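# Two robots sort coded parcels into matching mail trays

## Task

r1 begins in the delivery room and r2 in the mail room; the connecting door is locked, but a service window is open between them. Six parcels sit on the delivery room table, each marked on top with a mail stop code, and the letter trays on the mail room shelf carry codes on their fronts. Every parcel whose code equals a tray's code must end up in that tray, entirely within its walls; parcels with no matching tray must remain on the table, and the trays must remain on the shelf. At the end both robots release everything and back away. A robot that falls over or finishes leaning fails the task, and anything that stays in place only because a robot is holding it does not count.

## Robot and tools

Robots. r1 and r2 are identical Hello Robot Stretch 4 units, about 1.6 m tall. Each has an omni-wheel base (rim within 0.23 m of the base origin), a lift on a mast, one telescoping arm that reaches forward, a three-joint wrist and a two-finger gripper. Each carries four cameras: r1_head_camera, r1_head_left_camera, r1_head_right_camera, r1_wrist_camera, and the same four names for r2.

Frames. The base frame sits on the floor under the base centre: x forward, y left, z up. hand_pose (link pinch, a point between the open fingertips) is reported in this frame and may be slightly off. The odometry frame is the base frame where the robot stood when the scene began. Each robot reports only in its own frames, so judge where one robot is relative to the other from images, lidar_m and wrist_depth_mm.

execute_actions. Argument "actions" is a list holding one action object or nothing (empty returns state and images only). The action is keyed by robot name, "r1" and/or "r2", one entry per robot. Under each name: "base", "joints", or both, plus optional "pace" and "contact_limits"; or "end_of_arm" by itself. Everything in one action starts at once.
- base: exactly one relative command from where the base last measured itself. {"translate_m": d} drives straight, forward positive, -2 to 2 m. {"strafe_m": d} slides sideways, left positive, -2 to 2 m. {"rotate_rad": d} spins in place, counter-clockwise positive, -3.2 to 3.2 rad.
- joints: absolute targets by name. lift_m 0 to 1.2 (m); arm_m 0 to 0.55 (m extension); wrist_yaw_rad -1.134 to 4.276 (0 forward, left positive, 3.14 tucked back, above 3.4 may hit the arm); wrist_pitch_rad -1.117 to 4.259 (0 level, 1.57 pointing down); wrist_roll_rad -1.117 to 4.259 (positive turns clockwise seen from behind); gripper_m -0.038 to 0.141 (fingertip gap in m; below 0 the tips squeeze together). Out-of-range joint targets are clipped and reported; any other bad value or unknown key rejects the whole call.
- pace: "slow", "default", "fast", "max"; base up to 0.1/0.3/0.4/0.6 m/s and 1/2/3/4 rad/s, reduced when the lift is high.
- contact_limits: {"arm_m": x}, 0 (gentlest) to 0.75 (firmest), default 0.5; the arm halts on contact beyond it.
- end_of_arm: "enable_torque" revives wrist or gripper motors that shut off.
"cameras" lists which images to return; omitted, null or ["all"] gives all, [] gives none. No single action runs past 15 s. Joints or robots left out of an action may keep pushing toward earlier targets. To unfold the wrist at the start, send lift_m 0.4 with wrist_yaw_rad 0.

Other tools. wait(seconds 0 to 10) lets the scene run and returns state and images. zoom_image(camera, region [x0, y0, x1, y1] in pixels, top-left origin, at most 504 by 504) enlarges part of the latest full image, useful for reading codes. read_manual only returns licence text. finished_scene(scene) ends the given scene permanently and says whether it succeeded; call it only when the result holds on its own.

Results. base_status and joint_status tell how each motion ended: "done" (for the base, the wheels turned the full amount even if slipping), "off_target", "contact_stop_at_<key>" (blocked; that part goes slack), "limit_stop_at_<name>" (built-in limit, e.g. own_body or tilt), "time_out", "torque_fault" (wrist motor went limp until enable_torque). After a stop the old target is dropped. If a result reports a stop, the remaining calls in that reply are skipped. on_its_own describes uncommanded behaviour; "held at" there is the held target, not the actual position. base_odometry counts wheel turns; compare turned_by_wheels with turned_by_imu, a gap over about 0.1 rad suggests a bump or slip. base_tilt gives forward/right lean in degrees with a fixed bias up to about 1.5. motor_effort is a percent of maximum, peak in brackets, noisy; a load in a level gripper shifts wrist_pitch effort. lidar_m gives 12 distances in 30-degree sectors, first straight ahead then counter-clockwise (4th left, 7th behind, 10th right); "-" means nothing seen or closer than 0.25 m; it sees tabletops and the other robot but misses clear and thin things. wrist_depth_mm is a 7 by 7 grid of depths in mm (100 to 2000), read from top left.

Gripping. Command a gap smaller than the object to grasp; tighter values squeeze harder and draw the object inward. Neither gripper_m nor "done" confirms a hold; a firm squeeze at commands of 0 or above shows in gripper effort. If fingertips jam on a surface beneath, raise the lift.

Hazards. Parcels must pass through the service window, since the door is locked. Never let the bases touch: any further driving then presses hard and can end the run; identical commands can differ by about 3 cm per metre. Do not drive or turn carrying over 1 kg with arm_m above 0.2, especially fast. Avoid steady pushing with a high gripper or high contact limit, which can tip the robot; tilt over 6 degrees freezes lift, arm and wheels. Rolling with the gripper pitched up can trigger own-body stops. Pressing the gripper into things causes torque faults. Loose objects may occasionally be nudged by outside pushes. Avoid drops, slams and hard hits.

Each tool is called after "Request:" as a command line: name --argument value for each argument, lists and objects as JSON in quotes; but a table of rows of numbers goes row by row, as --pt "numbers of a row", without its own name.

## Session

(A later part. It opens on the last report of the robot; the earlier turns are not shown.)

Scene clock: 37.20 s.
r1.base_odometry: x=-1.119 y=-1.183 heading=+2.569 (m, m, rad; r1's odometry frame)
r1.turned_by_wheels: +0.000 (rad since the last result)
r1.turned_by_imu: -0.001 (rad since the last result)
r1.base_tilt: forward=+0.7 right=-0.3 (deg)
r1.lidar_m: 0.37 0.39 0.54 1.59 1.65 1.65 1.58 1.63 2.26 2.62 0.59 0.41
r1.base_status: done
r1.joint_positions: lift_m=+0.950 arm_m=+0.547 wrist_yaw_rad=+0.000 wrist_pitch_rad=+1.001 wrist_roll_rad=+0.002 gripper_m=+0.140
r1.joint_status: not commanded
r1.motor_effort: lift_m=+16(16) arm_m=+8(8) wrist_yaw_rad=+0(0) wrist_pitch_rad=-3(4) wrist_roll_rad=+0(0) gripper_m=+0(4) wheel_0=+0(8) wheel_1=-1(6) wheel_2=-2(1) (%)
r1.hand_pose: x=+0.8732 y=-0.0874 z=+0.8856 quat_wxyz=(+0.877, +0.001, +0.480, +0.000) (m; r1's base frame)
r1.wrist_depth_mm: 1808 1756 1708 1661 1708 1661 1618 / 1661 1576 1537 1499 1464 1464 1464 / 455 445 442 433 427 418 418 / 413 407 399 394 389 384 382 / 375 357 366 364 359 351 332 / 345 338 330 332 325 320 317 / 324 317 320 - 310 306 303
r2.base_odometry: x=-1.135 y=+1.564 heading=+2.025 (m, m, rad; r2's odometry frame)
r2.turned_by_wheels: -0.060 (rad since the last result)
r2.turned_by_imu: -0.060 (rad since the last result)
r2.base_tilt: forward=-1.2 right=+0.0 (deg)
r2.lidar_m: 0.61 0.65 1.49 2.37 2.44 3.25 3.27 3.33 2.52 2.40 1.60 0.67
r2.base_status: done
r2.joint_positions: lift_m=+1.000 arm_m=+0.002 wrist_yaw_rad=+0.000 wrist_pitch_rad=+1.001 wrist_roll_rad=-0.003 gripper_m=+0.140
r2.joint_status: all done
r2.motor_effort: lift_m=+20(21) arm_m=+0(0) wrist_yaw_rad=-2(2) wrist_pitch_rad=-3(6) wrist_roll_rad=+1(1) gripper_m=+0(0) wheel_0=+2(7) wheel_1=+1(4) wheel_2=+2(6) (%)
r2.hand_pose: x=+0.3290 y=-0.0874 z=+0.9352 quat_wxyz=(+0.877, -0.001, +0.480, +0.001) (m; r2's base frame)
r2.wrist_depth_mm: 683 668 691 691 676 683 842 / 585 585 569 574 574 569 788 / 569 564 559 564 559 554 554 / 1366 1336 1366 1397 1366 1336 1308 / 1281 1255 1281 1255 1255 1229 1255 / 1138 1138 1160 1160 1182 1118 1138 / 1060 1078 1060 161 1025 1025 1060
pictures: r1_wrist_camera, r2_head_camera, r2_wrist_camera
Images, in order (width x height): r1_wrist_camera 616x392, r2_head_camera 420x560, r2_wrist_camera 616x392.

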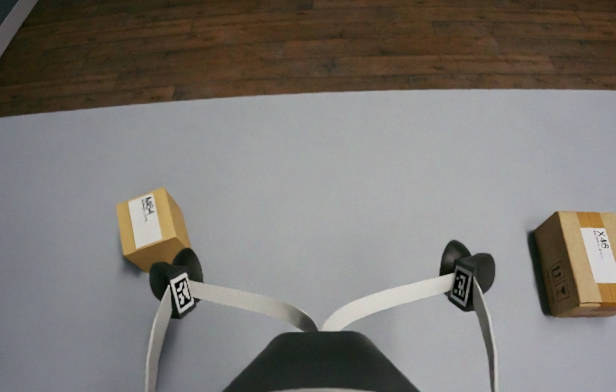

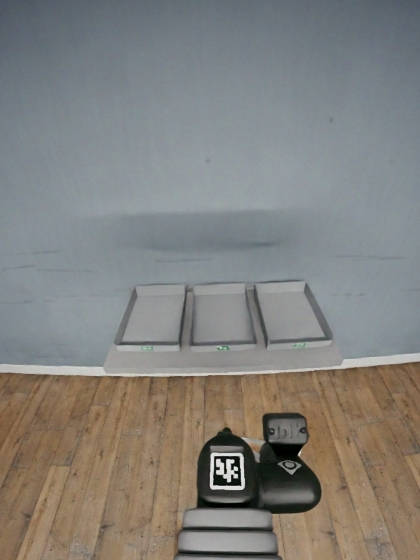

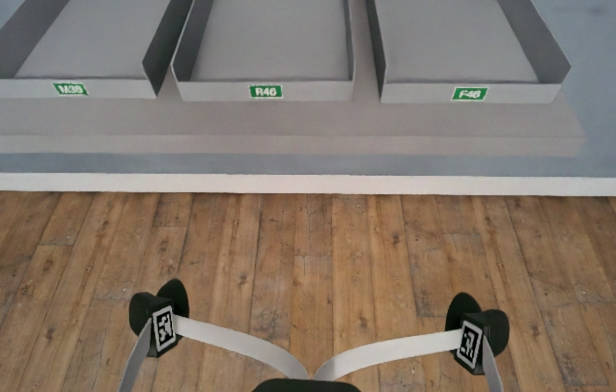

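Request:
zoom_image --camera "r1_wrist_camera" --region '[110, 180, 200, 270]'

Request:
execute_actions --actions '[{"r1": {"joints": {"arm_m": 0.22, "wrist_pitch_rad": 1.1}}}]' --cameras '["r1_wrist_camera", "r1_head_camera"]'

Region (110, 180, 200, 270) of r1_wrist_camera's 616x392 image, scaled by 5.600.

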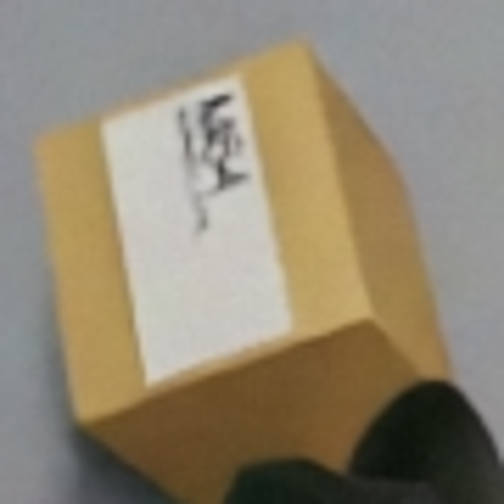

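Scene clock: 41.33 s.
r1.base_odometry: x=-1.119 y=-1.183 heading=+2.569 (m, m, rad; r1's odometry frame)
r1.turned_by_wheels: +0.000 (rad since the last result)
r1.turned_by_imu: +0.000 (rad since the last result)
r1.base_tilt: forward=+0.6 right=-0.3 (deg)
r1.lidar_m: 0.35 0.39 0.55 1.62 1.70 1.71 1.60 1.66 2.25 2.61 0.57 0.40
r1.base_status: not commanded
r1.joint_positions: lift_m=+0.950 arm_m=+0.221 wrist_yaw_rad=+0.000 wrist_pitch_rad=+1.101 wrist_roll_rad=+0.002 gripper_m=+0.140
r1.joint_status: all done
r1.motor_effort: lift_m=+16(16) arm_m=-7(6) wrist_yaw_rad=+0(0) wrist_pitch_rad=-4(3) wrist_roll_rad=+0(0) gripper_m=+0(2) wheel_0=+0(0) wheel_1=-1(1) wheel_2=-1(1) (%)
r1.hand_pose: x=+0.5228 y=-0.0874 z=+0.8713 quat_wxyz=(+0.852, +0.001, +0.523, -0.001) (m; r1's base frame)
r1.wrist_depth_mm: 484 477 462 459 452 445 442 / 449 439 430 421 421 415 413 / 413 399 384 394 389 384 377 / 379 373 364 366 362 359 353 / 355 351 345 343 340 336 332 / 334 327 319 320 315 310 312 / 314 309 310 - 303 298 296
r2.base_odometry: x=-1.135 y=+1.564 heading=+2.025 (m, m, rad; r2's odometry frame)
r2.turned_by_wheels: +0.000 (rad since the last result)
r2.turned_by_imu: +0.001 (rad since the last result)
r2.base_tilt: forward=-1.2 right=+0.0 (deg)
r2.lidar_m: 0.61 0.65 1.50 2.36 2.44 3.25 3.27 3.33 2.51 2.41 1.61 0.66
r2.base_status: not commanded
r2.joint_positions: lift_m=+1.000 arm_m=+0.002 wrist_yaw_rad=+0.000 wrist_pitch_rad=+1.001 wrist_roll_rad=-0.003 gripper_m=+0.140
r2.joint_status: not commanded
r2.motor_effort: lift_m=+20(20) arm_m=+0(0) wrist_yaw_rad=-1(2) wrist_pitch_rad=-2(1) wrist_roll_rad=-1(1) gripper_m=-1(2) wheel_0=+2(1) wheel_1=+1(1) wheel_2=+2(2) (%)
r2.hand_pose: x=+0.3290 y=-0.0874 z=+0.9352 quat_wxyz=(+0.877, -0.001, +0.480, +0.001) (m; r2's base frame)
r2.wrist_depth_mm: 683 676 683 683 699 676 854 / 585 591 574 574 574 569 778 / 569 569 564 569 564 554 554 / 1397 1397 1336 1366 1336 1366 1336 / 1281 1255 1255 1229 1255 1281 1281 / 1182 1138 1160 1160 1138 1138 1160 / 1078 1060 1060 161 1025 1042 1078
pictures: r1_head_camera, r1_wrist_camera
Images, in order (width x height): r1_head_camera 420x560, r1_wrist_camera 616x392.

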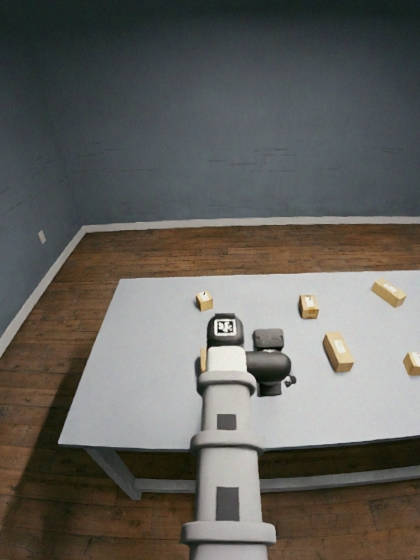

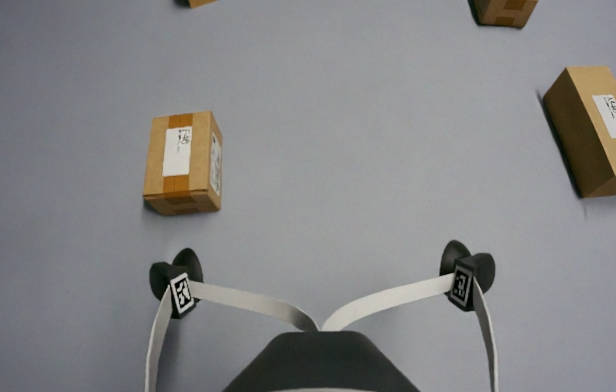

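Request:
zoom_image --camera "r1_wrist_camera" --region '[135, 105, 235, 220]'

Region (135, 105, 235, 220) of r1_wrist_camera's 616x392 image, scaled by 4.383; it fills the left 438 columns of this view, and the rest is white.

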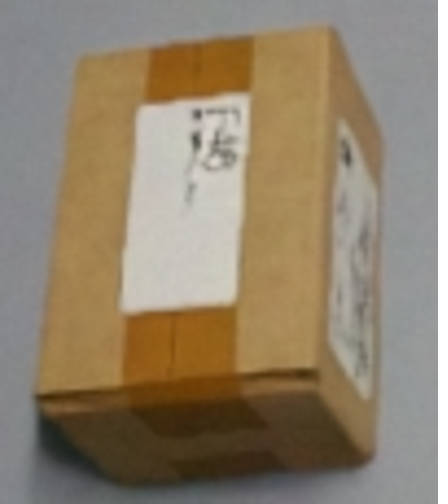

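Request:
execute_actions --actions '[{"r1": {"base": {"strafe_m": 0.123}, "joints": {"arm_m": 0.475, "wrist_pitch_rad": 1.57, "lift_m": 0.99}}, "r2": {"base": {"rotate_rad": 3.09}, "joints": {"lift_m": 1.0, "wrist_pitch_rad": 0.6}}}]' --cameras '["r1_wrist_camera", "r2_head_camera", "r2_head_left_camera"]'

Scene clock: 46.63 s.
r1.base_odometry: x=-1.185 y=-1.286 heading=+2.569 (m, m, rad; r1's odometry frame)
r1.turned_by_wheels: +0.000 (rad since the last result)
r1.turned_by_imu: +0.000 (rad since the last result)
r1.base_tilt: forward=+0.7 right=-0.3 (deg)
r1.lidar_m: 0.33 0.40 1.57 1.49 1.56 1.68 1.59 1.66 2.27 2.76 0.53 0.38
r1.base_status: done
r1.joint_positions: lift_m=+0.990 arm_m=+0.474 wrist_yaw_rad=+0.000 wrist_pitch_rad=+1.570 wrist_roll_rad=+0.002 gripper_m=+0.140
r1.joint_status: all done
r1.motor_effort: lift_m=+25(26) arm_m=+8(8) wrist_yaw_rad=+0(1) wrist_pitch_rad=+1(4) wrist_roll_rad=+0(0) gripper_m=+1(1) wheel_0=-1(10) wheel_1=-2(5) wheel_2=-1(2) (%)
r1.hand_pose: x=+0.6448 y=-0.0874 z=+0.8793 quat_wxyz=(+0.707, +0.001, +0.707, -0.001) (m; r1's base frame)
r1.wrist_depth_mm: 342 340 336 334 332 329 327 / 343 342 340 336 332 330 327 / 349 345 342 340 336 332 330 / 351 347 343 297 340 336 334 / 353 351 345 294 342 338 336 / 357 353 351 296 342 340 338 / 359 355 353 - 345 345 342
r2.base_odometry: x=-1.135 y=+1.564 heading=-1.169 (m, m, rad; r2's odometry frame)
r2.turned_by_wheels: +3.090 (rad since the last result)
r2.turned_by_imu: +3.149 (rad since the last result)
r2.base_tilt: forward=-1.2 right=+0.1 (deg)
r2.lidar_m: 3.12 3.30 2.56 2.40 1.70 0.69 0.62 0.64 1.43 2.37 2.42 3.08
r2.base_status: done
r2.joint_positions: lift_m=+1.000 arm_m=+0.002 wrist_yaw_rad=+0.000 wrist_pitch_rad=+0.602 wrist_roll_rad=-0.003 gripper_m=+0.140
r2.joint_status: all done
r2.motor_effort: lift_m=+20(20) arm_m=+0(1) wrist_yaw_rad=-2(1) wrist_pitch_rad=-6(11) wrist_roll_rad=+0(1) gripper_m=-1(0) wheel_0=-4(8) wheel_1=-1(7) wheel_2=+0(6) (%)
r2.hand_pose: x=+0.4111 y=-0.0874 z=+1.0146 quat_wxyz=(+0.955, -0.001, +0.297, +0.000) (m; r2's base frame)
r2.wrist_depth_mm: - - - - - - - / - - - - - - - / - - - - - - - / - - - - - - - / 1756 1756 1756 1808 1808 1808 1863 / 1499 1430 1499 1499 1537 1499 1464 / 1281 1229 1255 161 1229 1255 1281
pictures: r1_wrist_camera, r2_head_camera, r2_head_left_camera
Images, in order (width x height): r1_wrist_camera 616x392, r2_head_camera 420x560, r2_head_left_camera 420x672.

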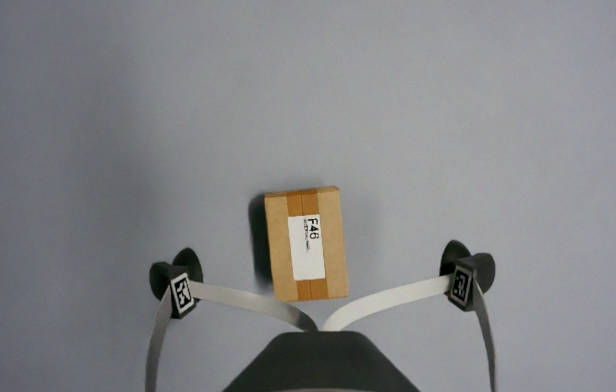

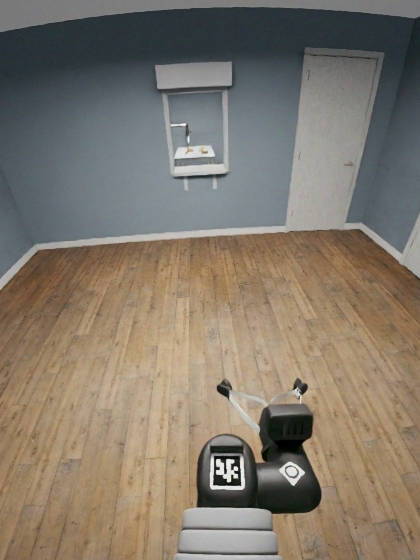

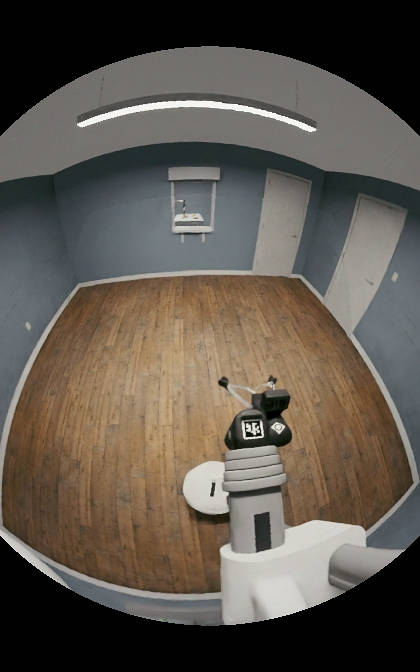

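Request:
zoom_image --camera "r1_wrist_camera" --region '[250, 180, 370, 310]'

Region (250, 180, 370, 310) of r1_wrist_camera's 616x392 image, scaled by 3.877; it fills the left 465 columns of this view, and the rest is white.

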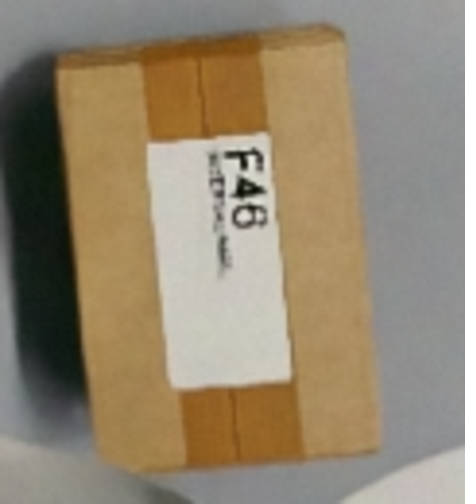

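Request:
execute_actions --actions '[{"r1": {"joints": {"lift_m": 0.904}}, "r2": {"base": {"translate_m": 0.7}, "pace": "fast"}}]' --cameras '["r1_wrist_camera", "r1_head_camera"]'

Scene clock: 51.67 s.
r1.base_odometry: x=-1.185 y=-1.286 heading=+2.569 (m, m, rad; r1's odometry frame)
r1.turned_by_wheels: +0.000 (rad since the last result)
r1.turned_by_imu: +0.000 (rad since the last result)
r1.base_tilt: forward=+0.7 right=-0.3 (deg)
r1.lidar_m: 0.38 0.37 1.57 1.50 1.57 1.68 1.61 1.63 2.29 2.76 0.56 0.36
r1.base_status: not commanded
r1.joint_positions: lift_m=+0.904 arm_m=+0.474 wrist_yaw_rad=+0.000 wrist_pitch_rad=+1.570 wrist_roll_rad=+0.002 gripper_m=+0.140
r1.joint_status: all done
r1.motor_effort: lift_m=+15(24) arm_m=+8(8) wrist_yaw_rad=+1(1) wrist_pitch_rad=+1(1) wrist_roll_rad=+0(0) gripper_m=+0(0) wheel_0=-1(1) wheel_1=-2(2) wheel_2=-1(0) (%)
r1.hand_pose: x=+0.6448 y=-0.0874 z=+0.7941 quat_wxyz=(+0.707, +0.001, +0.707, -0.001) (m; r1's base frame)
r1.wrist_depth_mm: 257 254 253 251 249 246 - / 258 257 255 253 251 249 246 / 262 258 256 255 253 250 248 / 263 262 259 210 255 252 250 / 266 263 259 208 256 254 252 / 268 266 262 210 257 255 255 / 270 267 265 - 259 257 -
r2.base_odometry: x=-0.861 y=+0.920 heading=-1.169 (m, m, rad; r2's odometry frame)
r2.turned_by_wheels: +0.000 (rad since the last result)
r2.turned_by_imu: +0.001 (rad since the last result)
r2.base_tilt: forward=-1.2 right=+0.0 (deg)
r2.lidar_m: 2.42 2.59 2.64 2.45 2.50 1.45 1.32 1.35 2.34 2.31 2.36 2.72
r2.base_status: done
r2.joint_positions: lift_m=+1.000 arm_m=+0.002 wrist_yaw_rad=+0.000 wrist_pitch_rad=+0.602 wrist_roll_rad=-0.003 gripper_m=+0.140
r2.joint_status: not commanded
r2.motor_effort: lift_m=+19(20) arm_m=-1(0) wrist_yaw_rad=-2(1) wrist_pitch_rad=-7(7) wrist_roll_rad=-1(1) gripper_m=+2(0) wheel_0=+2(8) wheel_1=+0(6) wheel_2=+1(10) (%)
r2.hand_pose: x=+0.4111 y=-0.0874 z=+1.0146 quat_wxyz=(+0.955, -0.001, +0.297, +0.000) (m; r2's base frame)
r2.wrist_depth_mm: - - - - - - - / - - - - - - - / - - - - - - - / - - - - - - - / 1756 1756 1756 1808 1808 1808 1756 / 1499 1397 1499 1537 1499 1464 1499 / 1281 1281 1281 162 1255 1255 1281
pictures: r1_head_camera, r1_wrist_camera
Images, in order (width x height): r1_head_camera 420x560, r1_wrist_camera 616x392.

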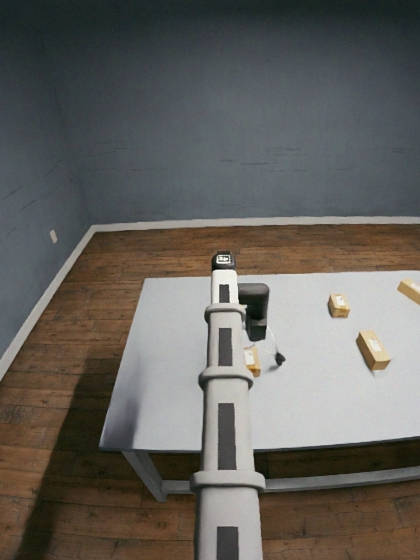

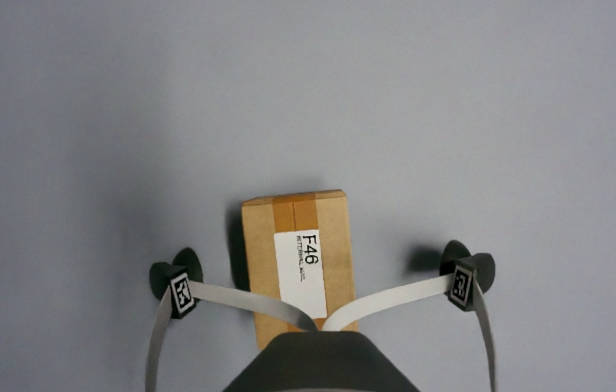

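Request:
execute_actions --actions '[{"r1": {"joints": {"gripper_m": 0.025}}, "r2": {"base": {"translate_m": 0.5}, "pace": "fast"}}]' --cameras '["r1_wrist_camera"]'

Request:
execute_actions --actions '[{"r1": {"joints": {"lift_m": 1.05}}, "r2": {"base": {"translate_m": 0.5}, "pace": "fast"}}]' --cameras '["r1_wrist_camera", "r2_head_camera", "r2_wrist_camera"]'

Scene clock: 54.90 s.
r1.base_odometry: x=-1.185 y=-1.286 heading=+2.569 (m, m, rad; r1's odometry frame)
r1.turned_by_wheels: +0.000 (rad since the last result)
r1.turned_by_imu: +0.000 (rad since the last result)
r1.base_tilt: forward=+0.6 right=-0.3 (deg)
r1.lidar_m: 0.32 0.37 1.59 1.47 1.54 1.66 1.59 1.66 2.25 2.76 0.55 0.39
r1.base_status: not commanded
r1.joint_positions: lift_m=+0.904 arm_m=+0.474 wrist_yaw_rad=+0.000 wrist_pitch_rad=+1.570 wrist_roll_rad=+0.002 gripper_m=+0.025
r1.joint_status: all done
r1.motor_effort: lift_m=+15(15) arm_m=+8(7) wrist_yaw_rad=+0(0) wrist_pitch_rad=+1(0) wrist_roll_rad=+0(0) gripper_m=-18(12) wheel_0=-1(1) wheel_1=-2(1) wheel_2=+0(0) (%)
r1.hand_pose: x=+0.6448 y=-0.0874 z=+0.7941 quat_wxyz=(+0.707, +0.001, +0.707, -0.001) (m; r1's base frame)
r1.wrist_depth_mm: 257 254 254 250 249 246 - / 259 257 255 253 250 248 246 / 262 259 257 253 253 251 249 / 263 262 257 206 254 253 250 / 265 263 260 197 254 254 252 / 268 266 195 199 198 255 254 / 270 267 265 - 258 258 -
r2.base_odometry: x=-0.665 y=+0.460 heading=-1.169 (m, m, rad; r2's odometry frame)
r2.turned_by_wheels: +0.000 (rad since the last result)
r2.turned_by_imu: +0.001 (rad since the last result)
r2.base_tilt: forward=-1.2 right=-0.1 (deg)
r2.lidar_m: 1.92 1.97 2.67 2.48 2.56 2.43 1.83 2.31 2.42 2.24 2.24 2.20
r2.base_status: done
r2.joint_positions: lift_m=+1.000 arm_m=+0.002 wrist_yaw_rad=+0.000 wrist_pitch_rad=+0.602 wrist_roll_rad=-0.003 gripper_m=+0.140
r2.joint_status: not commanded
r2.motor_effort: lift_m=+19(20) arm_m=+0(0) wrist_yaw_rad=-2(2) wrist_pitch_rad=-7(4) wrist_roll_rad=-1(1) gripper_m=+1(1) wheel_0=+0(5) wheel_1=+0(6) wheel_2=+1(13) (%)
r2.hand_pose: x=+0.4111 y=-0.0874 z=+1.0146 quat_wxyz=(+0.955, -0.001, +0.297, +0.000) (m; r2's base frame)
r2.wrist_depth_mm: 1576 1618 1661 1661 1708 1661 1661 / 1661 1756 1756 1756 1756 1756 1808 / 1808 1863 1863 1921 1983 1921 1983 / - - - - - - - / 1708 1756 1756 1756 1808 1756 1808 / 1464 1430 1464 1537 1499 1464 1499 / 1281 1255 1281 161 1255 1255 1308
pictures: r1_wrist_camera
Images, in order (width x height): r1_wrist_camera 616x392.

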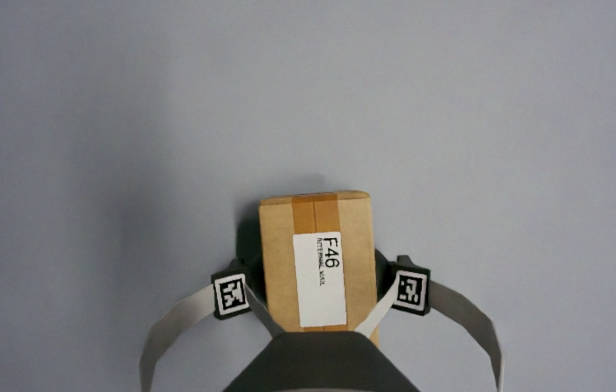

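Scene clock: 57.77 s.
r1.base_odometry: x=-1.185 y=-1.286 heading=+2.569 (m, m, rad; r1's odometry frame)
r1.turned_by_wheels: +0.000 (rad since the last result)
r1.turned_by_imu: +0.000 (rad since the last result)
r1.base_tilt: forward=+0.7 right=-0.3 (deg)
r1.lidar_m: 0.37 0.36 1.56 1.49 1.57 1.69 1.59 1.64 2.27 2.75 0.57 0.39
r1.base_status: not commanded
r1.joint_positions: lift_m=+1.050 arm_m=+0.474 wrist_yaw_rad=+0.000 wrist_pitch_rad=+1.570 wrist_roll_rad=+0.002 gripper_m=+0.025
r1.joint_status: all done
r1.motor_effort: lift_m=+25(26) arm_m=+8(8) wrist_yaw_rad=+0(1) wrist_pitch_rad=+1(1) wrist_roll_rad=+0(0) gripper_m=-13(14) wheel_0=-1(0) wheel_1=-1(1) wheel_2=+0(0) (%)
r1.hand_pose: x=+0.6448 y=-0.0874 z=+0.9393 quat_wxyz=(+0.707, +0.001, +0.707, -0.001) (m; r1's base frame)
r1.wrist_depth_mm: 399 399 394 392 389 384 384 / 404 399 399 394 392 387 387 / 407 404 402 399 394 392 389 / 413 407 404 207 397 394 392 / 413 410 407 197 397 399 394 / 418 415 196 199 197 399 397 / 421 418 415 - 404 402 402
r2.base_odometry: x=-0.469 y=+0.000 heading=-1.168 (m, m, rad; r2's odometry frame)
r2.turned_by_wheels: +0.000 (rad since the last result)
r2.turned_by_imu: +0.001 (rad since the last result)
r2.base_tilt: forward=-1.1 right=+0.0 (deg)
r2.lidar_m: 1.42 1.46 2.05 2.54 2.60 2.99 2.77 2.83 2.37 2.16 2.22 1.66
r2.base_status: done
r2.joint_positions: lift_m=+1.000 arm_m=+0.002 wrist_yaw_rad=+0.000 wrist_pitch_rad=+0.602 wrist_roll_rad=-0.003 gripper_m=+0.140
r2.joint_status: not commanded
r2.motor_effort: lift_m=+20(20) arm_m=+0(0) wrist_yaw_rad=-2(2) wrist_pitch_rad=-5(7) wrist_roll_rad=+1(0) gripper_m=-2(1) wheel_0=+1(5) wheel_1=+1(7) wheel_2=-1(12) (%)
r2.hand_pose: x=+0.4111 y=-0.0874 z=+1.0146 quat_wxyz=(+0.955, -0.001, +0.297, +0.000) (m; r2's base frame)
r2.wrist_depth_mm: 1160 1281 - 1308 1205 1205 1205 / 1281 1281 1281 1255 1308 1308 1281 / 1366 1397 1366 1366 1397 1397 1397 / 1464 1499 1537 1499 1537 1537 1537 / 1576 1661 1661 1618 1661 1661 1661 / 1499 1366 1499 1499 1499 1464 1537 / 1308 1255 1281 161 1229 1255 1281
pictures: r1_wrist_camera, r2_head_camera, r2_wrist_camera
Images, in order (width x height): r1_wrist_camera 616x392, r2_head_camera 420x560, r2_wrist_camera 616x392.

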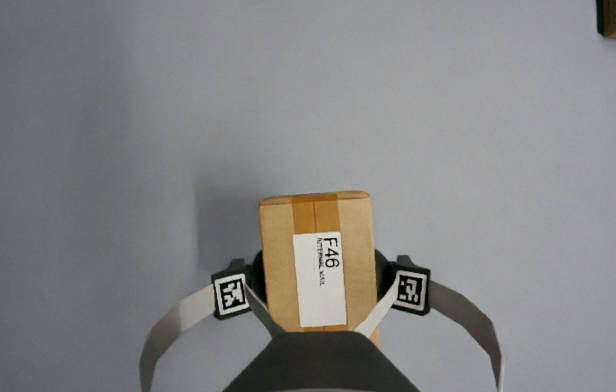

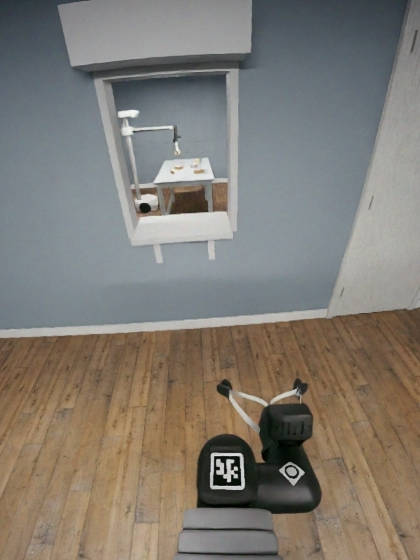

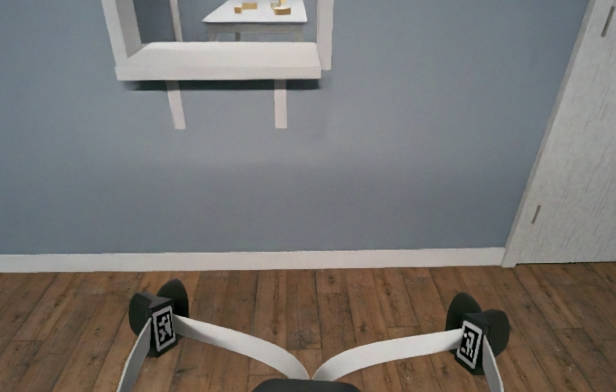

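Request:
execute_actions --actions '[{"r1": {"base": {"strafe_m": -0.40}, "joints": {"arm_m": 0.355}}, "r2": {"base": {"strafe_m": 0.36}, "pace": "fast"}}]' --cameras '["r1_wrist_camera", "r2_head_camera"]'

Scene clock: 61.53 s.
r1.base_odometry: x=-0.968 y=-0.950 heading=+2.569 (m, m, rad; r1's odometry frame)
r1.turned_by_wheels: +0.000 (rad since the last result)
r1.turned_by_imu: +0.000 (rad since the last result)
r1.base_tilt: forward=+0.7 right=-0.3 (deg)
r1.lidar_m: 0.37 0.39 0.57 1.87 1.96 1.65 1.58 1.65 2.25 2.38 0.57 0.41
r1.base_status: done
r1.joint_positions: lift_m=+1.050 arm_m=+0.356 wrist_yaw_rad=+0.000 wrist_pitch_rad=+1.570 wrist_roll_rad=+0.002 gripper_m=+0.025
r1.joint_status: all done
r1.motor_effort: lift_m=+24(25) arm_m=-7(7) wrist_yaw_rad=+1(0) wrist_pitch_rad=+1(0) wrist_roll_rad=+0(0) gripper_m=-13(13) wheel_0=+0(10) wheel_1=+1(11) wheel_2=-1(1) (%)
r1.hand_pose: x=+0.5274 y=-0.0874 z=+0.9394 quat_wxyz=(+0.707, +0.001, +0.707, -0.001) (m; r1's base frame)
r1.wrist_depth_mm: 399 399 397 342 389 387 384 / 404 404 399 343 392 387 384 / 410 402 402 397 394 392 359 / 410 407 404 207 397 394 392 / 413 413 407 197 399 397 394 / 421 415 195 198 198 399 397 / 1205 1205 991 - 1160 1160 1138
r2.base_odometry: x=-0.138 y=+0.141 heading=-1.168 (m, m, rad; r2's odometry frame)
r2.turned_by_wheels: +0.000 (rad since the last result)
r2.turned_by_imu: +0.001 (rad since the last result)
r2.base_tilt: forward=-1.3 right=-0.1 (deg)
r2.lidar_m: 1.40 1.56 2.00 2.20 2.24 2.88 2.80 2.39 2.75 2.56 2.33 1.50
r2.base_status: done
r2.joint_positions: lift_m=+1.000 arm_m=+0.002 wrist_yaw_rad=+0.000 wrist_pitch_rad=+0.602 wrist_roll_rad=-0.003 gripper_m=+0.140
r2.joint_status: not commanded
r2.motor_effort: lift_m=+19(20) arm_m=+0(0) wrist_yaw_rad=-2(1) wrist_pitch_rad=-4(5) wrist_roll_rad=-1(2) gripper_m=-2(2) wheel_0=-1(15) wheel_1=+0(10) wheel_2=-1(0) (%)
r2.hand_pose: x=+0.4111 y=-0.0874 z=+1.0147 quat_wxyz=(+0.955, -0.001, +0.297, +0.000) (m; r2's base frame)
r2.wrist_depth_mm: 1138 1160 1160 - - 1182 1182 / 1205 1281 1255 1229 1281 1281 1281 / 1336 1308 1397 1308 1366 1397 1430 / 1430 1464 1499 1464 1499 1537 1464 / 1576 1618 1618 1618 1661 1661 1661 / 1537 1397 1499 1499 1499 1464 1537 / 1281 1255 1255 161 1229 1255 1336
pictures: r1_wrist_camera, r2_head_camera
Images, in order (width x height): r1_wrist_camera 616x392, r2_head_camera 420x560.

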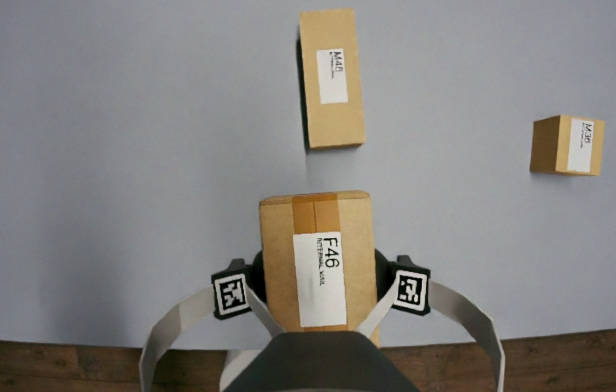

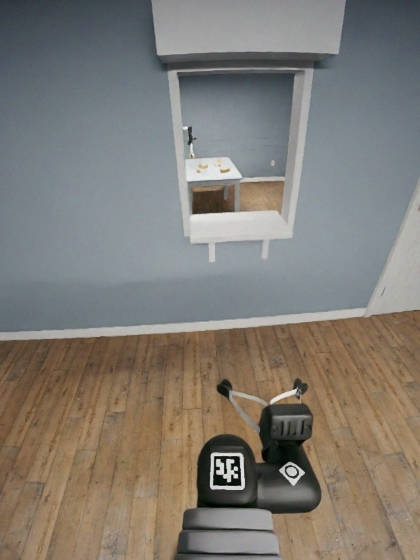

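Request:
zoom_image --camera "r1_wrist_camera" --region '[290, 30, 380, 120]'

Request:
zoom_image --camera "r1_wrist_camera" --region '[526, 100, 616, 190]'

Region (290, 30, 380, 120) of r1_wrist_camera's 616x392 image, scaled by 5.600.

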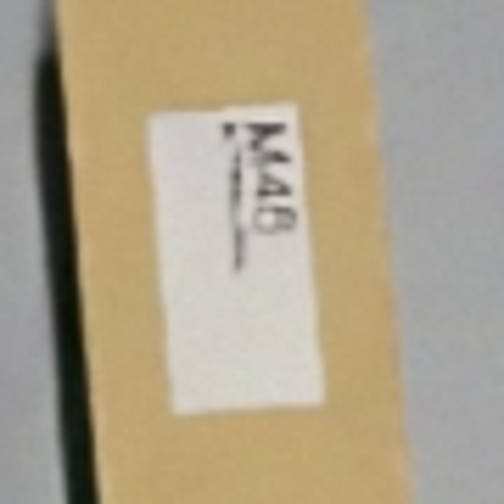

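Region (526, 100, 616, 190) of r1_wrist_camera's 616x392 image, scaled by 5.600.

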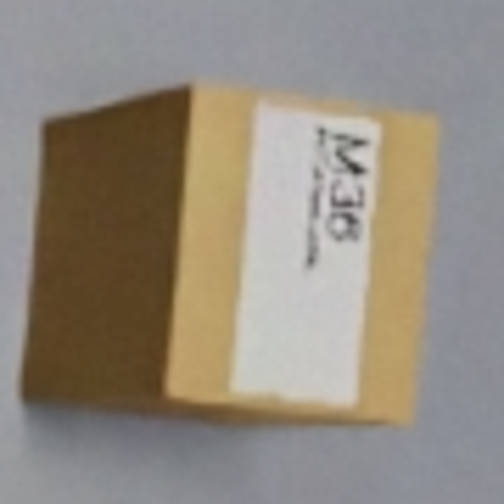

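Request:
execute_actions --actions '[{"r1": {"base": {"rotate_rad": -1.57}, "joints": {"arm_m": 0.02}}, "r2": {"base": {"translate_m": 0.95}, "joints": {"wrist_pitch_rad": 1.0, "lift_m": 1.1}, "pace": "fast"}}]' --cameras '["r1_head_camera", "r2_head_camera", "r2_wrist_camera"]'

Scene clock: 68.27 s.
r1.base_odometry: x=-0.969 y=-0.950 heading=+0.999 (m, m, rad; r1's odometry frame)
r1.turned_by_wheels: -1.570 (rad since the last result)
r1.turned_by_imu: -1.572 (rad since the last result)
r1.base_tilt: forward=+0.6 right=-0.3 (deg)
r1.lidar_m: 2.39 0.57 0.40 0.37 0.39 0.56 1.88 1.99 1.66 1.58 1.62 2.28
r1.base_status: done
r1.joint_positions: lift_m=+1.050 arm_m=+0.021 wrist_yaw_rad=+0.000 wrist_pitch_rad=+1.570 wrist_roll_rad=+0.002 gripper_m=+0.025
r1.joint_status: all done
r1.motor_effort: lift_m=+24(24) arm_m=-7(9) wrist_yaw_rad=+1(1) wrist_pitch_rad=+0(1) wrist_roll_rad=+0(0) gripper_m=-15(13) wheel_0=+2(3) wheel_1=+1(3) wheel_2=+0(6) (%)
r1.hand_pose: x=+0.1924 y=-0.0874 z=+0.9394 quat_wxyz=(+0.707, +0.001, +0.707, -0.001) (m; r1's base frame)
r1.wrist_depth_mm: 1160 1138 1118 1118 1118 1118 1118 / 1160 1160 1160 1138 1118 1118 1118 / 1182 1160 1160 1160 1118 1118 1098 / 1182 1182 1182 207 1138 1138 1118 / 1182 1182 960 197 1138 1160 1118 / 1205 1205 196 198 198 1138 1118 / 1229 1182 1205 - 1160 1160 1138
r2.base_odometry: x=+0.234 y=-0.733 heading=-1.168 (m, m, rad; r2's odometry frame)
r2.turned_by_wheels: +0.000 (rad since the last result)
r2.turned_by_imu: +0.001 (rad since the last result)
r2.base_tilt: forward=-1.3 right=+0.0 (deg)
r2.lidar_m: 0.45 0.47 0.75 1.69 2.31 2.98 3.79 3.84 2.66 2.49 0.89 0.48
r2.base_status: done
r2.joint_positions: lift_m=+1.100 arm_m=+0.002 wrist_yaw_rad=+0.000 wrist_pitch_rad=+1.001 wrist_roll_rad=-0.003 gripper_m=+0.140
r2.joint_status: all done
r2.motor_effort: lift_m=+19(22) arm_m=-1(1) wrist_yaw_rad=-2(2) wrist_pitch_rad=-1(1) wrist_roll_rad=+1(0) gripper_m=+4(2) wheel_0=+2(6) wheel_1=+0(7) wheel_2=-1(12) (%)
r2.hand_pose: x=+0.3290 y=-0.0874 z=+1.0352 quat_wxyz=(+0.877, -0.001, +0.480, +0.001) (m; r2's base frame)
r2.wrist_depth_mm: 389 - - - - 621 - / 397 535 554 549 539 544 508 / 455 488 480 488 484 484 477 / 549 439 436 439 433 433 433 / 676 699 707 715 732 750 759 / 904 809 878 976 976 878 1042 / 1138 1118 1138 161 1138 1118 1182
pictures: r1_head_camera, r2_head_camera, r2_wrist_camera
Images, in order (width x height): r1_head_camera 420x560, r2_head_camera 420x560, r2_wrist_camera 616x392.

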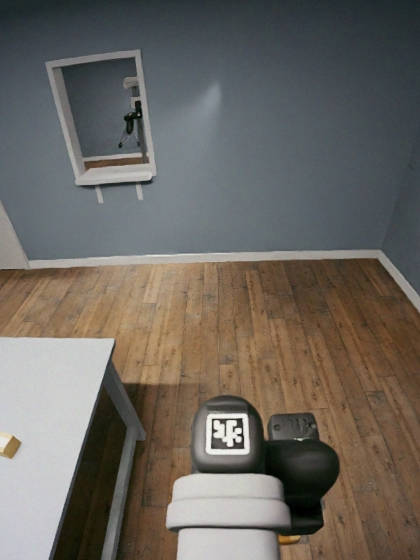

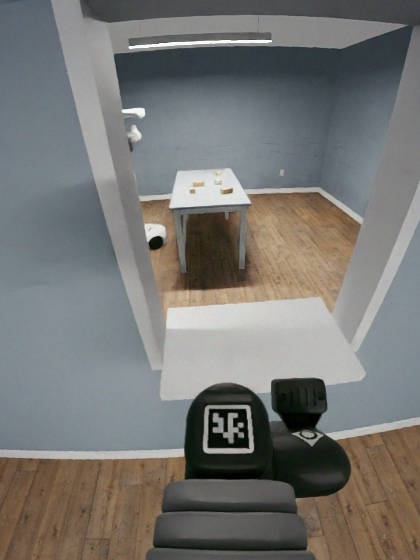

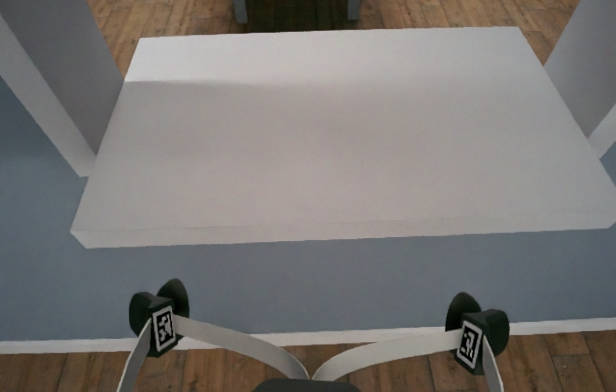

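Request:
execute_actions --actions '[{"r1": {"base": {"translate_m": 1.85}, "joints": {"lift_m": 1.08}, "pace": "fast"}}]' --cameras '["r1_head_camera"]'

Scene clock: 77.17 s.
r1.base_odometry: x=+0.032 y=+0.606 heading=+0.999 (m, m, rad; r1's odometry frame)
r1.turned_by_wheels: +0.000 (rad since the last result)
r1.turned_by_imu: +0.002 (rad since the last result)
r1.base_tilt: forward=+0.7 right=-0.3 (deg)
r1.lidar_m: 0.54 0.56 0.71 2.06 1.58 1.14 1.66 2.27 1.62 1.53 0.81 0.55
r1.base_status: done
r1.joint_positions: lift_m=+1.080 arm_m=+0.021 wrist_yaw_rad=+0.000 wrist_pitch_rad=+1.570 wrist_roll_rad=+0.002 gripper_m=+0.025
r1.joint_status: all done
r1.motor_effort: lift_m=+25(27) arm_m=-7(7) wrist_yaw_rad=+0(1) wrist_pitch_rad=+1(0) wrist_roll_rad=+0(0) gripper_m=-16(12) wheel_0=+0(6) wheel_1=+1(7) wheel_2=+0(10) (%)
r1.hand_pose: x=+0.1924 y=-0.0874 z=+0.9693 quat_wxyz=(+0.707, +0.001, +0.707, -0.001) (m; r1's base frame)
r1.wrist_depth_mm: 683 699 723 750 759 778 768 / 1008 1078 1098 1118 1160 1138 1118 / 1205 1182 1160 1182 1160 1160 1138 / 1229 1205 1205 207 1160 1160 1138 / 1229 1229 1008 197 1160 1160 1160 / 1229 1229 196 199 197 1182 1182 / 1229 1229 1229 - 1182 1205 1182
r2.base_odometry: x=+0.234 y=-0.733 heading=-1.168 (m, m, rad; r2's odometry frame)
r2.turned_by_wheels: +0.000 (rad since the last result)
r2.turned_by_imu: +0.002 (rad since the last result)
r2.base_tilt: forward=-1.2 right=-0.1 (deg)
r2.lidar_m: 0.44 0.47 0.76 1.69 2.32 2.97 3.79 3.82 2.63 2.49 0.89 0.49
r2.base_status: not commanded
r2.joint_positions: lift_m=+1.100 arm_m=+0.002 wrist_yaw_rad=+0.000 wrist_pitch_rad=+1.001 wrist_roll_rad=-0.003 gripper_m=+0.140
r2.joint_status: not commanded
r2.motor_effort: lift_m=+19(19) arm_m=+0(0) wrist_yaw_rad=-2(2) wrist_pitch_rad=-3(4) wrist_roll_rad=+0(3) gripper_m=+0(0) wheel_0=+2(2) wheel_1=+0(0) wheel_2=-1(1) (%)
r2.hand_pose: x=+0.3290 y=-0.0874 z=+1.0352 quat_wxyz=(+0.877, -0.001, +0.480, +0.001) (m; r2's base frame)
r2.wrist_depth_mm: 392 - - - - 615 - / 399 535 549 544 544 539 512 / 455 484 488 484 480 484 480 / 549 439 433 436 436 436 433 / 683 699 715 723 741 759 759 / 904 820 891 976 1008 878 1042 / 1138 1160 1182 161 1118 1118 1160
pictures: r1_head_camera
Images, in order (width x height): r1_head_camera 420x560.

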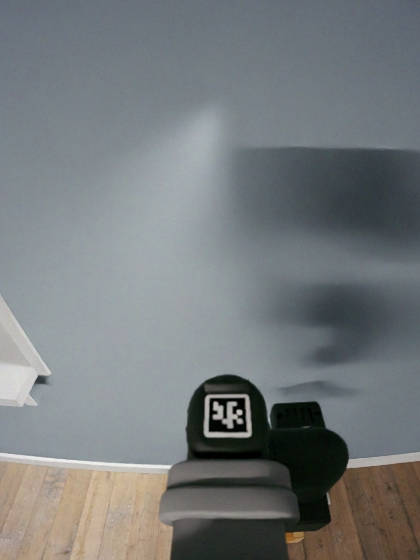

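Request:
execute_actions --actions '[{"r1": {"base": {"strafe_m": 0.86}, "pace": "fast"}}]' --cameras '["r1_head_camera", "r1_wrist_camera", "r2_head_camera"]'

Scene clock: 81.93 s.
r1.base_odometry: x=-0.691 y=+1.071 heading=+0.999 (m, m, rad; r1's odometry frame)
r1.turned_by_wheels: +0.000 (rad since the last result)
r1.turned_by_imu: +0.000 (rad since the last result)
r1.base_tilt: forward=+0.7 right=-0.3 (deg)
r1.lidar_m: 0.39 0.44 0.73 1.96 2.38 3.28 1.06 1.10 2.51 2.23 0.78 0.43
r1.base_status: done
r1.joint_positions: lift_m=+1.080 arm_m=+0.021 wrist_yaw_rad=+0.000 wrist_pitch_rad=+1.570 wrist_roll_rad=+0.002 gripper_m=+0.025
r1.joint_status: not commanded
r1.motor_effort: lift_m=+25(25) arm_m=-7(7) wrist_yaw_rad=+0(1) wrist_pitch_rad=+1(1) wrist_roll_rad=-1(1) gripper_m=-16(17) wheel_0=+1(8) wheel_1=+0(6) wheel_2=-1(2) (%)
r1.hand_pose: x=+0.1924 y=-0.0874 z=+0.9693 quat_wxyz=(+0.707, +0.001, +0.707, -0.001) (m; r1's base frame)
r1.wrist_depth_mm: 654 668 699 715 732 750 741 / 976 1008 1060 1078 1118 1078 1078 / 1229 1205 1182 1182 1182 1160 1138 / 1229 1205 1182 207 1160 1182 1160 / 1205 1229 991 197 1160 1160 1160 / 1255 1229 196 199 198 1205 1160 / 1205 1255 1255 - 1205 1182 1182
r2.base_odometry: x=+0.234 y=-0.733 heading=-1.168 (m, m, rad; r2's odometry frame)
r2.turned_by_wheels: +0.000 (rad since the last result)
r2.turned_by_imu: +0.001 (rad since the last result)
r2.base_tilt: forward=-1.2 right=+0.0 (deg)
r2.lidar_m: 0.45 0.46 0.76 1.68 2.31 2.98 3.78 3.82 2.64 2.49 0.90 0.48
r2.base_status: not commanded
r2.joint_positions: lift_m=+1.100 arm_m=+0.002 wrist_yaw_rad=+0.000 wrist_pitch_rad=+1.001 wrist_roll_rad=-0.003 gripper_m=+0.140
r2.joint_status: not commanded
r2.motor_effort: lift_m=+19(19) arm_m=+0(0) wrist_yaw_rad=-2(2) wrist_pitch_rad=-2(2) wrist_roll_rad=-1(2) gripper_m=-1(2) wheel_0=+2(2) wheel_1=+0(0) wheel_2=-1(1) (%)
r2.hand_pose: x=+0.3290 y=-0.0874 z=+1.0352 quat_wxyz=(+0.877, -0.001, +0.480, +0.001) (m; r2's base frame)
r2.wrist_depth_mm: 392 - - - - 621 - / 402 539 539 544 539 539 512 / 455 488 488 488 484 484 480 / 549 436 436 433 436 430 433 / 683 691 707 715 723 750 759 / 917 798 891 960 976 891 1042 / 1182 1138 1138 161 1118 1098 1182
pictures: r1_head_camera, r1_wrist_camera, r2_head_camera
Images, in order (width x height): r1_head_camera 420x560, r1_wrist_camera 616x392, r2_head_camera 420x560.

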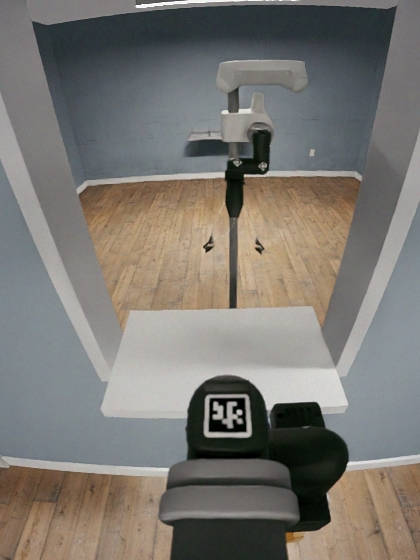

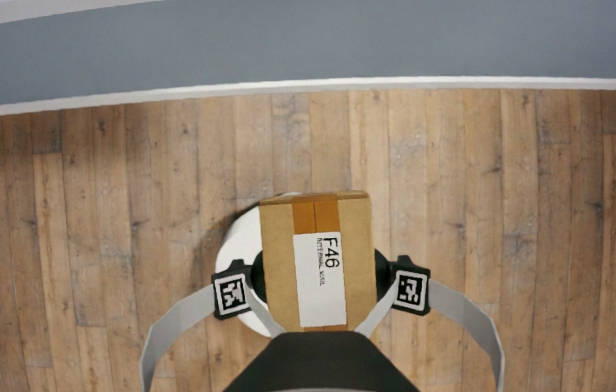

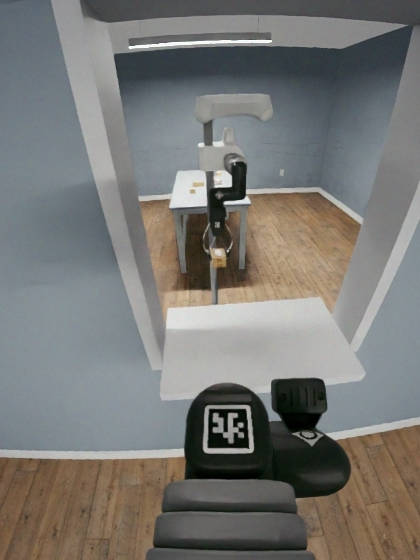

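Request:
execute_actions --actions '[{"r1": {"joints": {"arm_m": 0.42}}}]' --cameras '["r1_wrist_camera", "r2_head_camera"]'

Scene clock: 84.77 s.
r1.base_odometry: x=-0.691 y=+1.071 heading=+0.999 (m, m, rad; r1's odometry frame)
r1.turned_by_wheels: +0.000 (rad since the last result)
r1.turned_by_imu: +0.000 (rad since the last result)
r1.base_tilt: forward=+0.7 right=-0.3 (deg)
r1.lidar_m: 0.40 0.43 0.74 1.94 2.39 3.24 1.08 1.13 2.50 2.22 0.75 0.45
r1.base_status: not commanded
r1.joint_positions: lift_m=+1.080 arm_m=+0.419 wrist_yaw_rad=+0.000 wrist_pitch_rad=+1.570 wrist_roll_rad=+0.002 gripper_m=+0.025
r1.joint_status: all done
r1.motor_effort: lift_m=+25(25) arm_m=+8(9) wrist_yaw_rad=+0(0) wrist_pitch_rad=+1(0) wrist_roll_rad=+0(0) gripper_m=-14(14) wheel_0=+1(1) wheel_1=+0(0) wheel_2=-1(1) (%)
r1.hand_pose: x=+0.5898 y=-0.0874 z=+0.9693 quat_wxyz=(+0.707, +0.001, +0.707, -0.001) (m; r1's base frame)
r1.wrist_depth_mm: 294 293 290 287 286 282 281 / 296 294 293 290 287 283 283 / 298 297 294 291 290 286 285 / 301 298 296 207 290 287 287 / 303 301 297 197 291 291 289 / 307 304 196 199 197 293 293 / 307 304 303 - 298 296 293
r2.base_odometry: x=+0.234 y=-0.733 heading=-1.168 (m, m, rad; r2's odometry frame)
r2.turned_by_wheels: +0.000 (rad since the last result)
r2.turned_by_imu: +0.001 (rad since the last result)
r2.base_tilt: forward=-1.3 right=-0.1 (deg)
r2.lidar_m: 0.46 0.46 0.74 1.69 2.31 2.99 3.79 3.82 2.62 2.49 0.90 0.50
r2.base_status: not commanded
r2.joint_positions: lift_m=+1.100 arm_m=+0.002 wrist_yaw_rad=+0.000 wrist_pitch_rad=+1.001 wrist_roll_rad=-0.003 gripper_m=+0.140
r2.joint_status: not commanded
r2.motor_effort: lift_m=+19(19) arm_m=+0(0) wrist_yaw_rad=-2(2) wrist_pitch_rad=-4(2) wrist_roll_rad=-1(1) gripper_m=+1(2) wheel_0=+2(2) wheel_1=+0(1) wheel_2=-1(1) (%)
r2.hand_pose: x=+0.3290 y=-0.0874 z=+1.0352 quat_wxyz=(+0.877, -0.001, +0.480, +0.001) (m; r2's base frame)
r2.wrist_depth_mm: 392 - 615 609 - 621 - / 399 539 535 530 544 539 517 / 455 492 484 484 484 480 480 / 554 439 436 439 433 433 433 / 691 699 707 715 732 768 768 / 917 820 891 976 991 891 1025 / 1160 1138 1160 161 1138 1138 1138
pictures: r1_wrist_camera, r2_head_camera
Images, in order (width x height): r1_wrist_camera 616x392, r2_head_camera 420x560.

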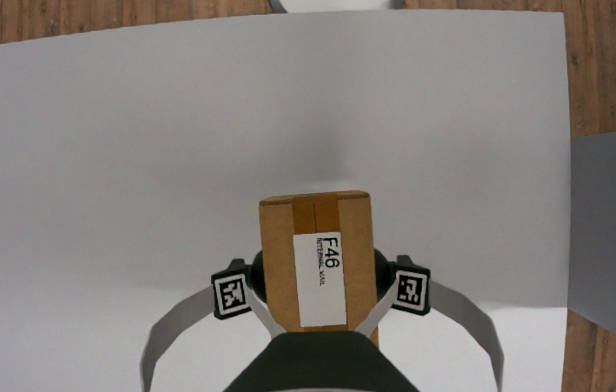

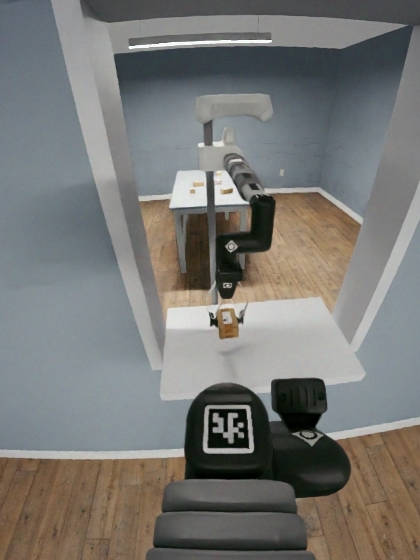

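Request:
execute_actions --actions '[{"r1": {"joints": {"lift_m": 1.05}, "pace": "slow"}}]' --cameras '["r1_wrist_camera"]'

Request:
execute_actions --actions '[{"r1": {"joints": {"gripper_m": 0.12}}}]' --cameras '["r1_wrist_camera", "r2_head_camera"]'

Scene clock: 86.20 s.
r1.base_odometry: x=-0.691 y=+1.071 heading=+0.999 (m, m, rad; r1's odometry frame)
r1.turned_by_wheels: +0.000 (rad since the last result)
r1.turned_by_imu: +0.000 (rad since the last result)
r1.base_tilt: forward=+0.6 right=-0.3 (deg)
r1.lidar_m: 0.40 0.42 0.74 1.91 2.40 3.25 1.05 1.12 2.51 2.24 0.80 0.44
r1.base_status: not commanded
r1.joint_positions: lift_m=+1.050 arm_m=+0.419 wrist_yaw_rad=+0.000 wrist_pitch_rad=+1.570 wrist_roll_rad=+0.002 gripper_m=+0.025
r1.joint_status: all done
r1.motor_effort: lift_m=+16(26) arm_m=+7(8) wrist_yaw_rad=+0(0) wrist_pitch_rad=+2(1) wrist_roll_rad=+0(0) gripper_m=-17(15) wheel_0=+1(1) wheel_1=+0(0) wheel_2=-1(1) (%)
r1.hand_pose: x=+0.5898 y=-0.0874 z=+0.9401 quat_wxyz=(+0.707, +0.001, +0.707, -0.001) (m; r1's base frame)
r1.wrist_depth_mm: 264 263 260 258 256 254 - / 266 264 262 260 258 256 254 / 267 267 265 262 260 259 256 / 272 270 266 207 262 259 258 / 273 272 268 197 263 263 260 / 276 274 195 199 197 265 263 / 278 274 273 - 268 266 -
r2.base_odometry: x=+0.234 y=-0.733 heading=-1.168 (m, m, rad; r2's odometry frame)
r2.turned_by_wheels: +0.000 (rad since the last result)
r2.turned_by_imu: +0.000 (rad since the last result)
r2.base_tilt: forward=-1.2 right=+0.0 (deg)
r2.lidar_m: 0.45 0.48 0.74 1.67 2.32 2.98 3.78 3.84 2.64 2.48 0.91 0.50
r2.base_status: not commanded
r2.joint_positions: lift_m=+1.100 arm_m=+0.002 wrist_yaw_rad=+0.000 wrist_pitch_rad=+1.001 wrist_roll_rad=-0.003 gripper_m=+0.140
r2.joint_status: not commanded
r2.motor_effort: lift_m=+19(20) arm_m=+0(0) wrist_yaw_rad=-1(2) wrist_pitch_rad=-2(3) wrist_roll_rad=+0(1) gripper_m=+4(0) wheel_0=+2(2) wheel_1=+0(0) wheel_2=-1(1) (%)
r2.hand_pose: x=+0.3290 y=-0.0874 z=+1.0352 quat_wxyz=(+0.877, -0.001, +0.480, +0.001) (m; r2's base frame)
r2.wrist_depth_mm: 394 - - 1078 - 621 - / 399 535 535 517 544 544 517 / 455 484 484 484 484 484 480 / 549 439 436 439 436 430 433 / 691 699 707 723 723 741 759 / 917 820 891 960 991 891 1042 / 1138 1138 1160 161 1138 1138 1160
pictures: r1_wrist_camera
Images, in order (width x height): r1_wrist_camera 616x392.

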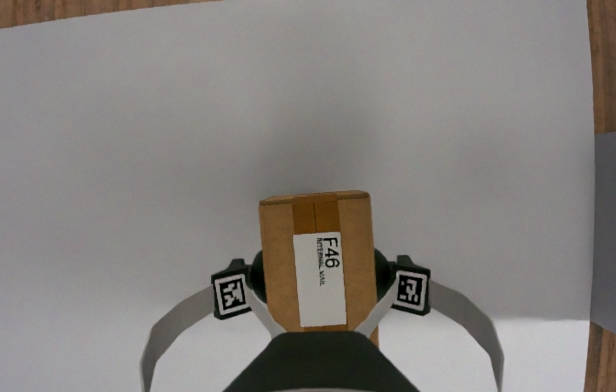

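Scene clock: 88.03 s.
r1.base_odometry: x=-0.691 y=+1.071 heading=+0.999 (m, m, rad; r1's odometry frame)
r1.turned_by_wheels: +0.000 (rad since the last result)
r1.turned_by_imu: +0.000 (rad since the last result)
r1.base_tilt: forward=+0.7 right=-0.3 (deg)
r1.lidar_m: 0.41 0.43 0.76 1.93 2.38 3.24 1.06 1.09 2.50 2.23 0.80 0.42
r1.base_status: not commanded
r1.joint_positions: lift_m=+1.050 arm_m=+0.419 wrist_yaw_rad=+0.000 wrist_pitch_rad=+1.570 wrist_roll_rad=+0.002 gripper_m=+0.120
r1.joint_status: all done
r1.motor_effort: lift_m=+15(16) arm_m=+7(8) wrist_yaw_rad=+0(0) wrist_pitch_rad=+1(0) wrist_roll_rad=-1(1) gripper_m=+1(12) wheel_0=+1(1) wheel_1=+0(0) wheel_2=-1(1) (%)
r1.hand_pose: x=+0.5898 y=-0.0874 z=+0.9401 quat_wxyz=(+0.707, +0.001, +0.707, -0.001) (m; r1's base frame)
r1.wrist_depth_mm: 265 263 260 258 257 254 - / 267 266 263 260 258 256 255 / 268 267 265 263 260 259 256 / 271 270 267 264 262 260 259 / 274 272 268 216 264 262 262 / 277 273 270 218 217 264 263 / 278 276 273 - 267 266 -
r2.base_odometry: x=+0.234 y=-0.733 heading=-1.168 (m, m, rad; r2's odometry frame)
r2.turned_by_wheels: +0.000 (rad since the last result)
r2.turned_by_imu: +0.000 (rad since the last result)
r2.base_tilt: forward=-1.3 right=-0.1 (deg)
r2.lidar_m: 0.45 0.47 0.75 1.69 2.33 2.98 3.79 3.83 2.64 2.49 0.90 0.48
r2.base_status: not commanded
r2.joint_positions: lift_m=+1.100 arm_m=+0.002 wrist_yaw_rad=+0.000 wrist_pitch_rad=+1.001 wrist_roll_rad=-0.003 gripper_m=+0.140
r2.joint_status: not commanded
r2.motor_effort: lift_m=+19(19) arm_m=+0(0) wrist_yaw_rad=-1(2) wrist_pitch_rad=-1(3) wrist_roll_rad=+0(2) gripper_m=-1(0) wheel_0=+2(2) wheel_1=+0(0) wheel_2=-1(1) (%)
r2.hand_pose: x=+0.3290 y=-0.0874 z=+1.0352 quat_wxyz=(+0.877, -0.001, +0.480, +0.001) (m; r2's base frame)
r2.wrist_depth_mm: 392 - - - - 615 - / 402 539 521 521 544 544 512 / 455 488 488 484 480 477 477 / 554 436 436 439 436 433 433 / 683 699 699 715 732 750 759 / 917 809 878 960 991 891 1042 / 1138 1138 1138 161 1118 1118 1160
pictures: r1_wrist_camera, r2_head_camera
Images, in order (width x height): r1_wrist_camera 616x392, r2_head_camera 420x560.

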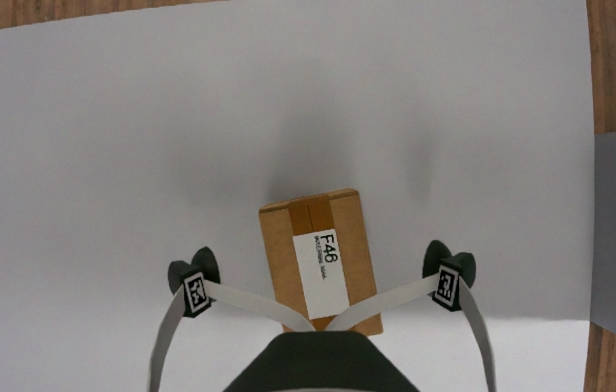

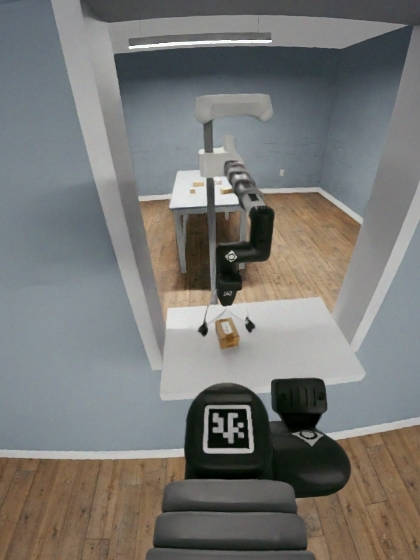

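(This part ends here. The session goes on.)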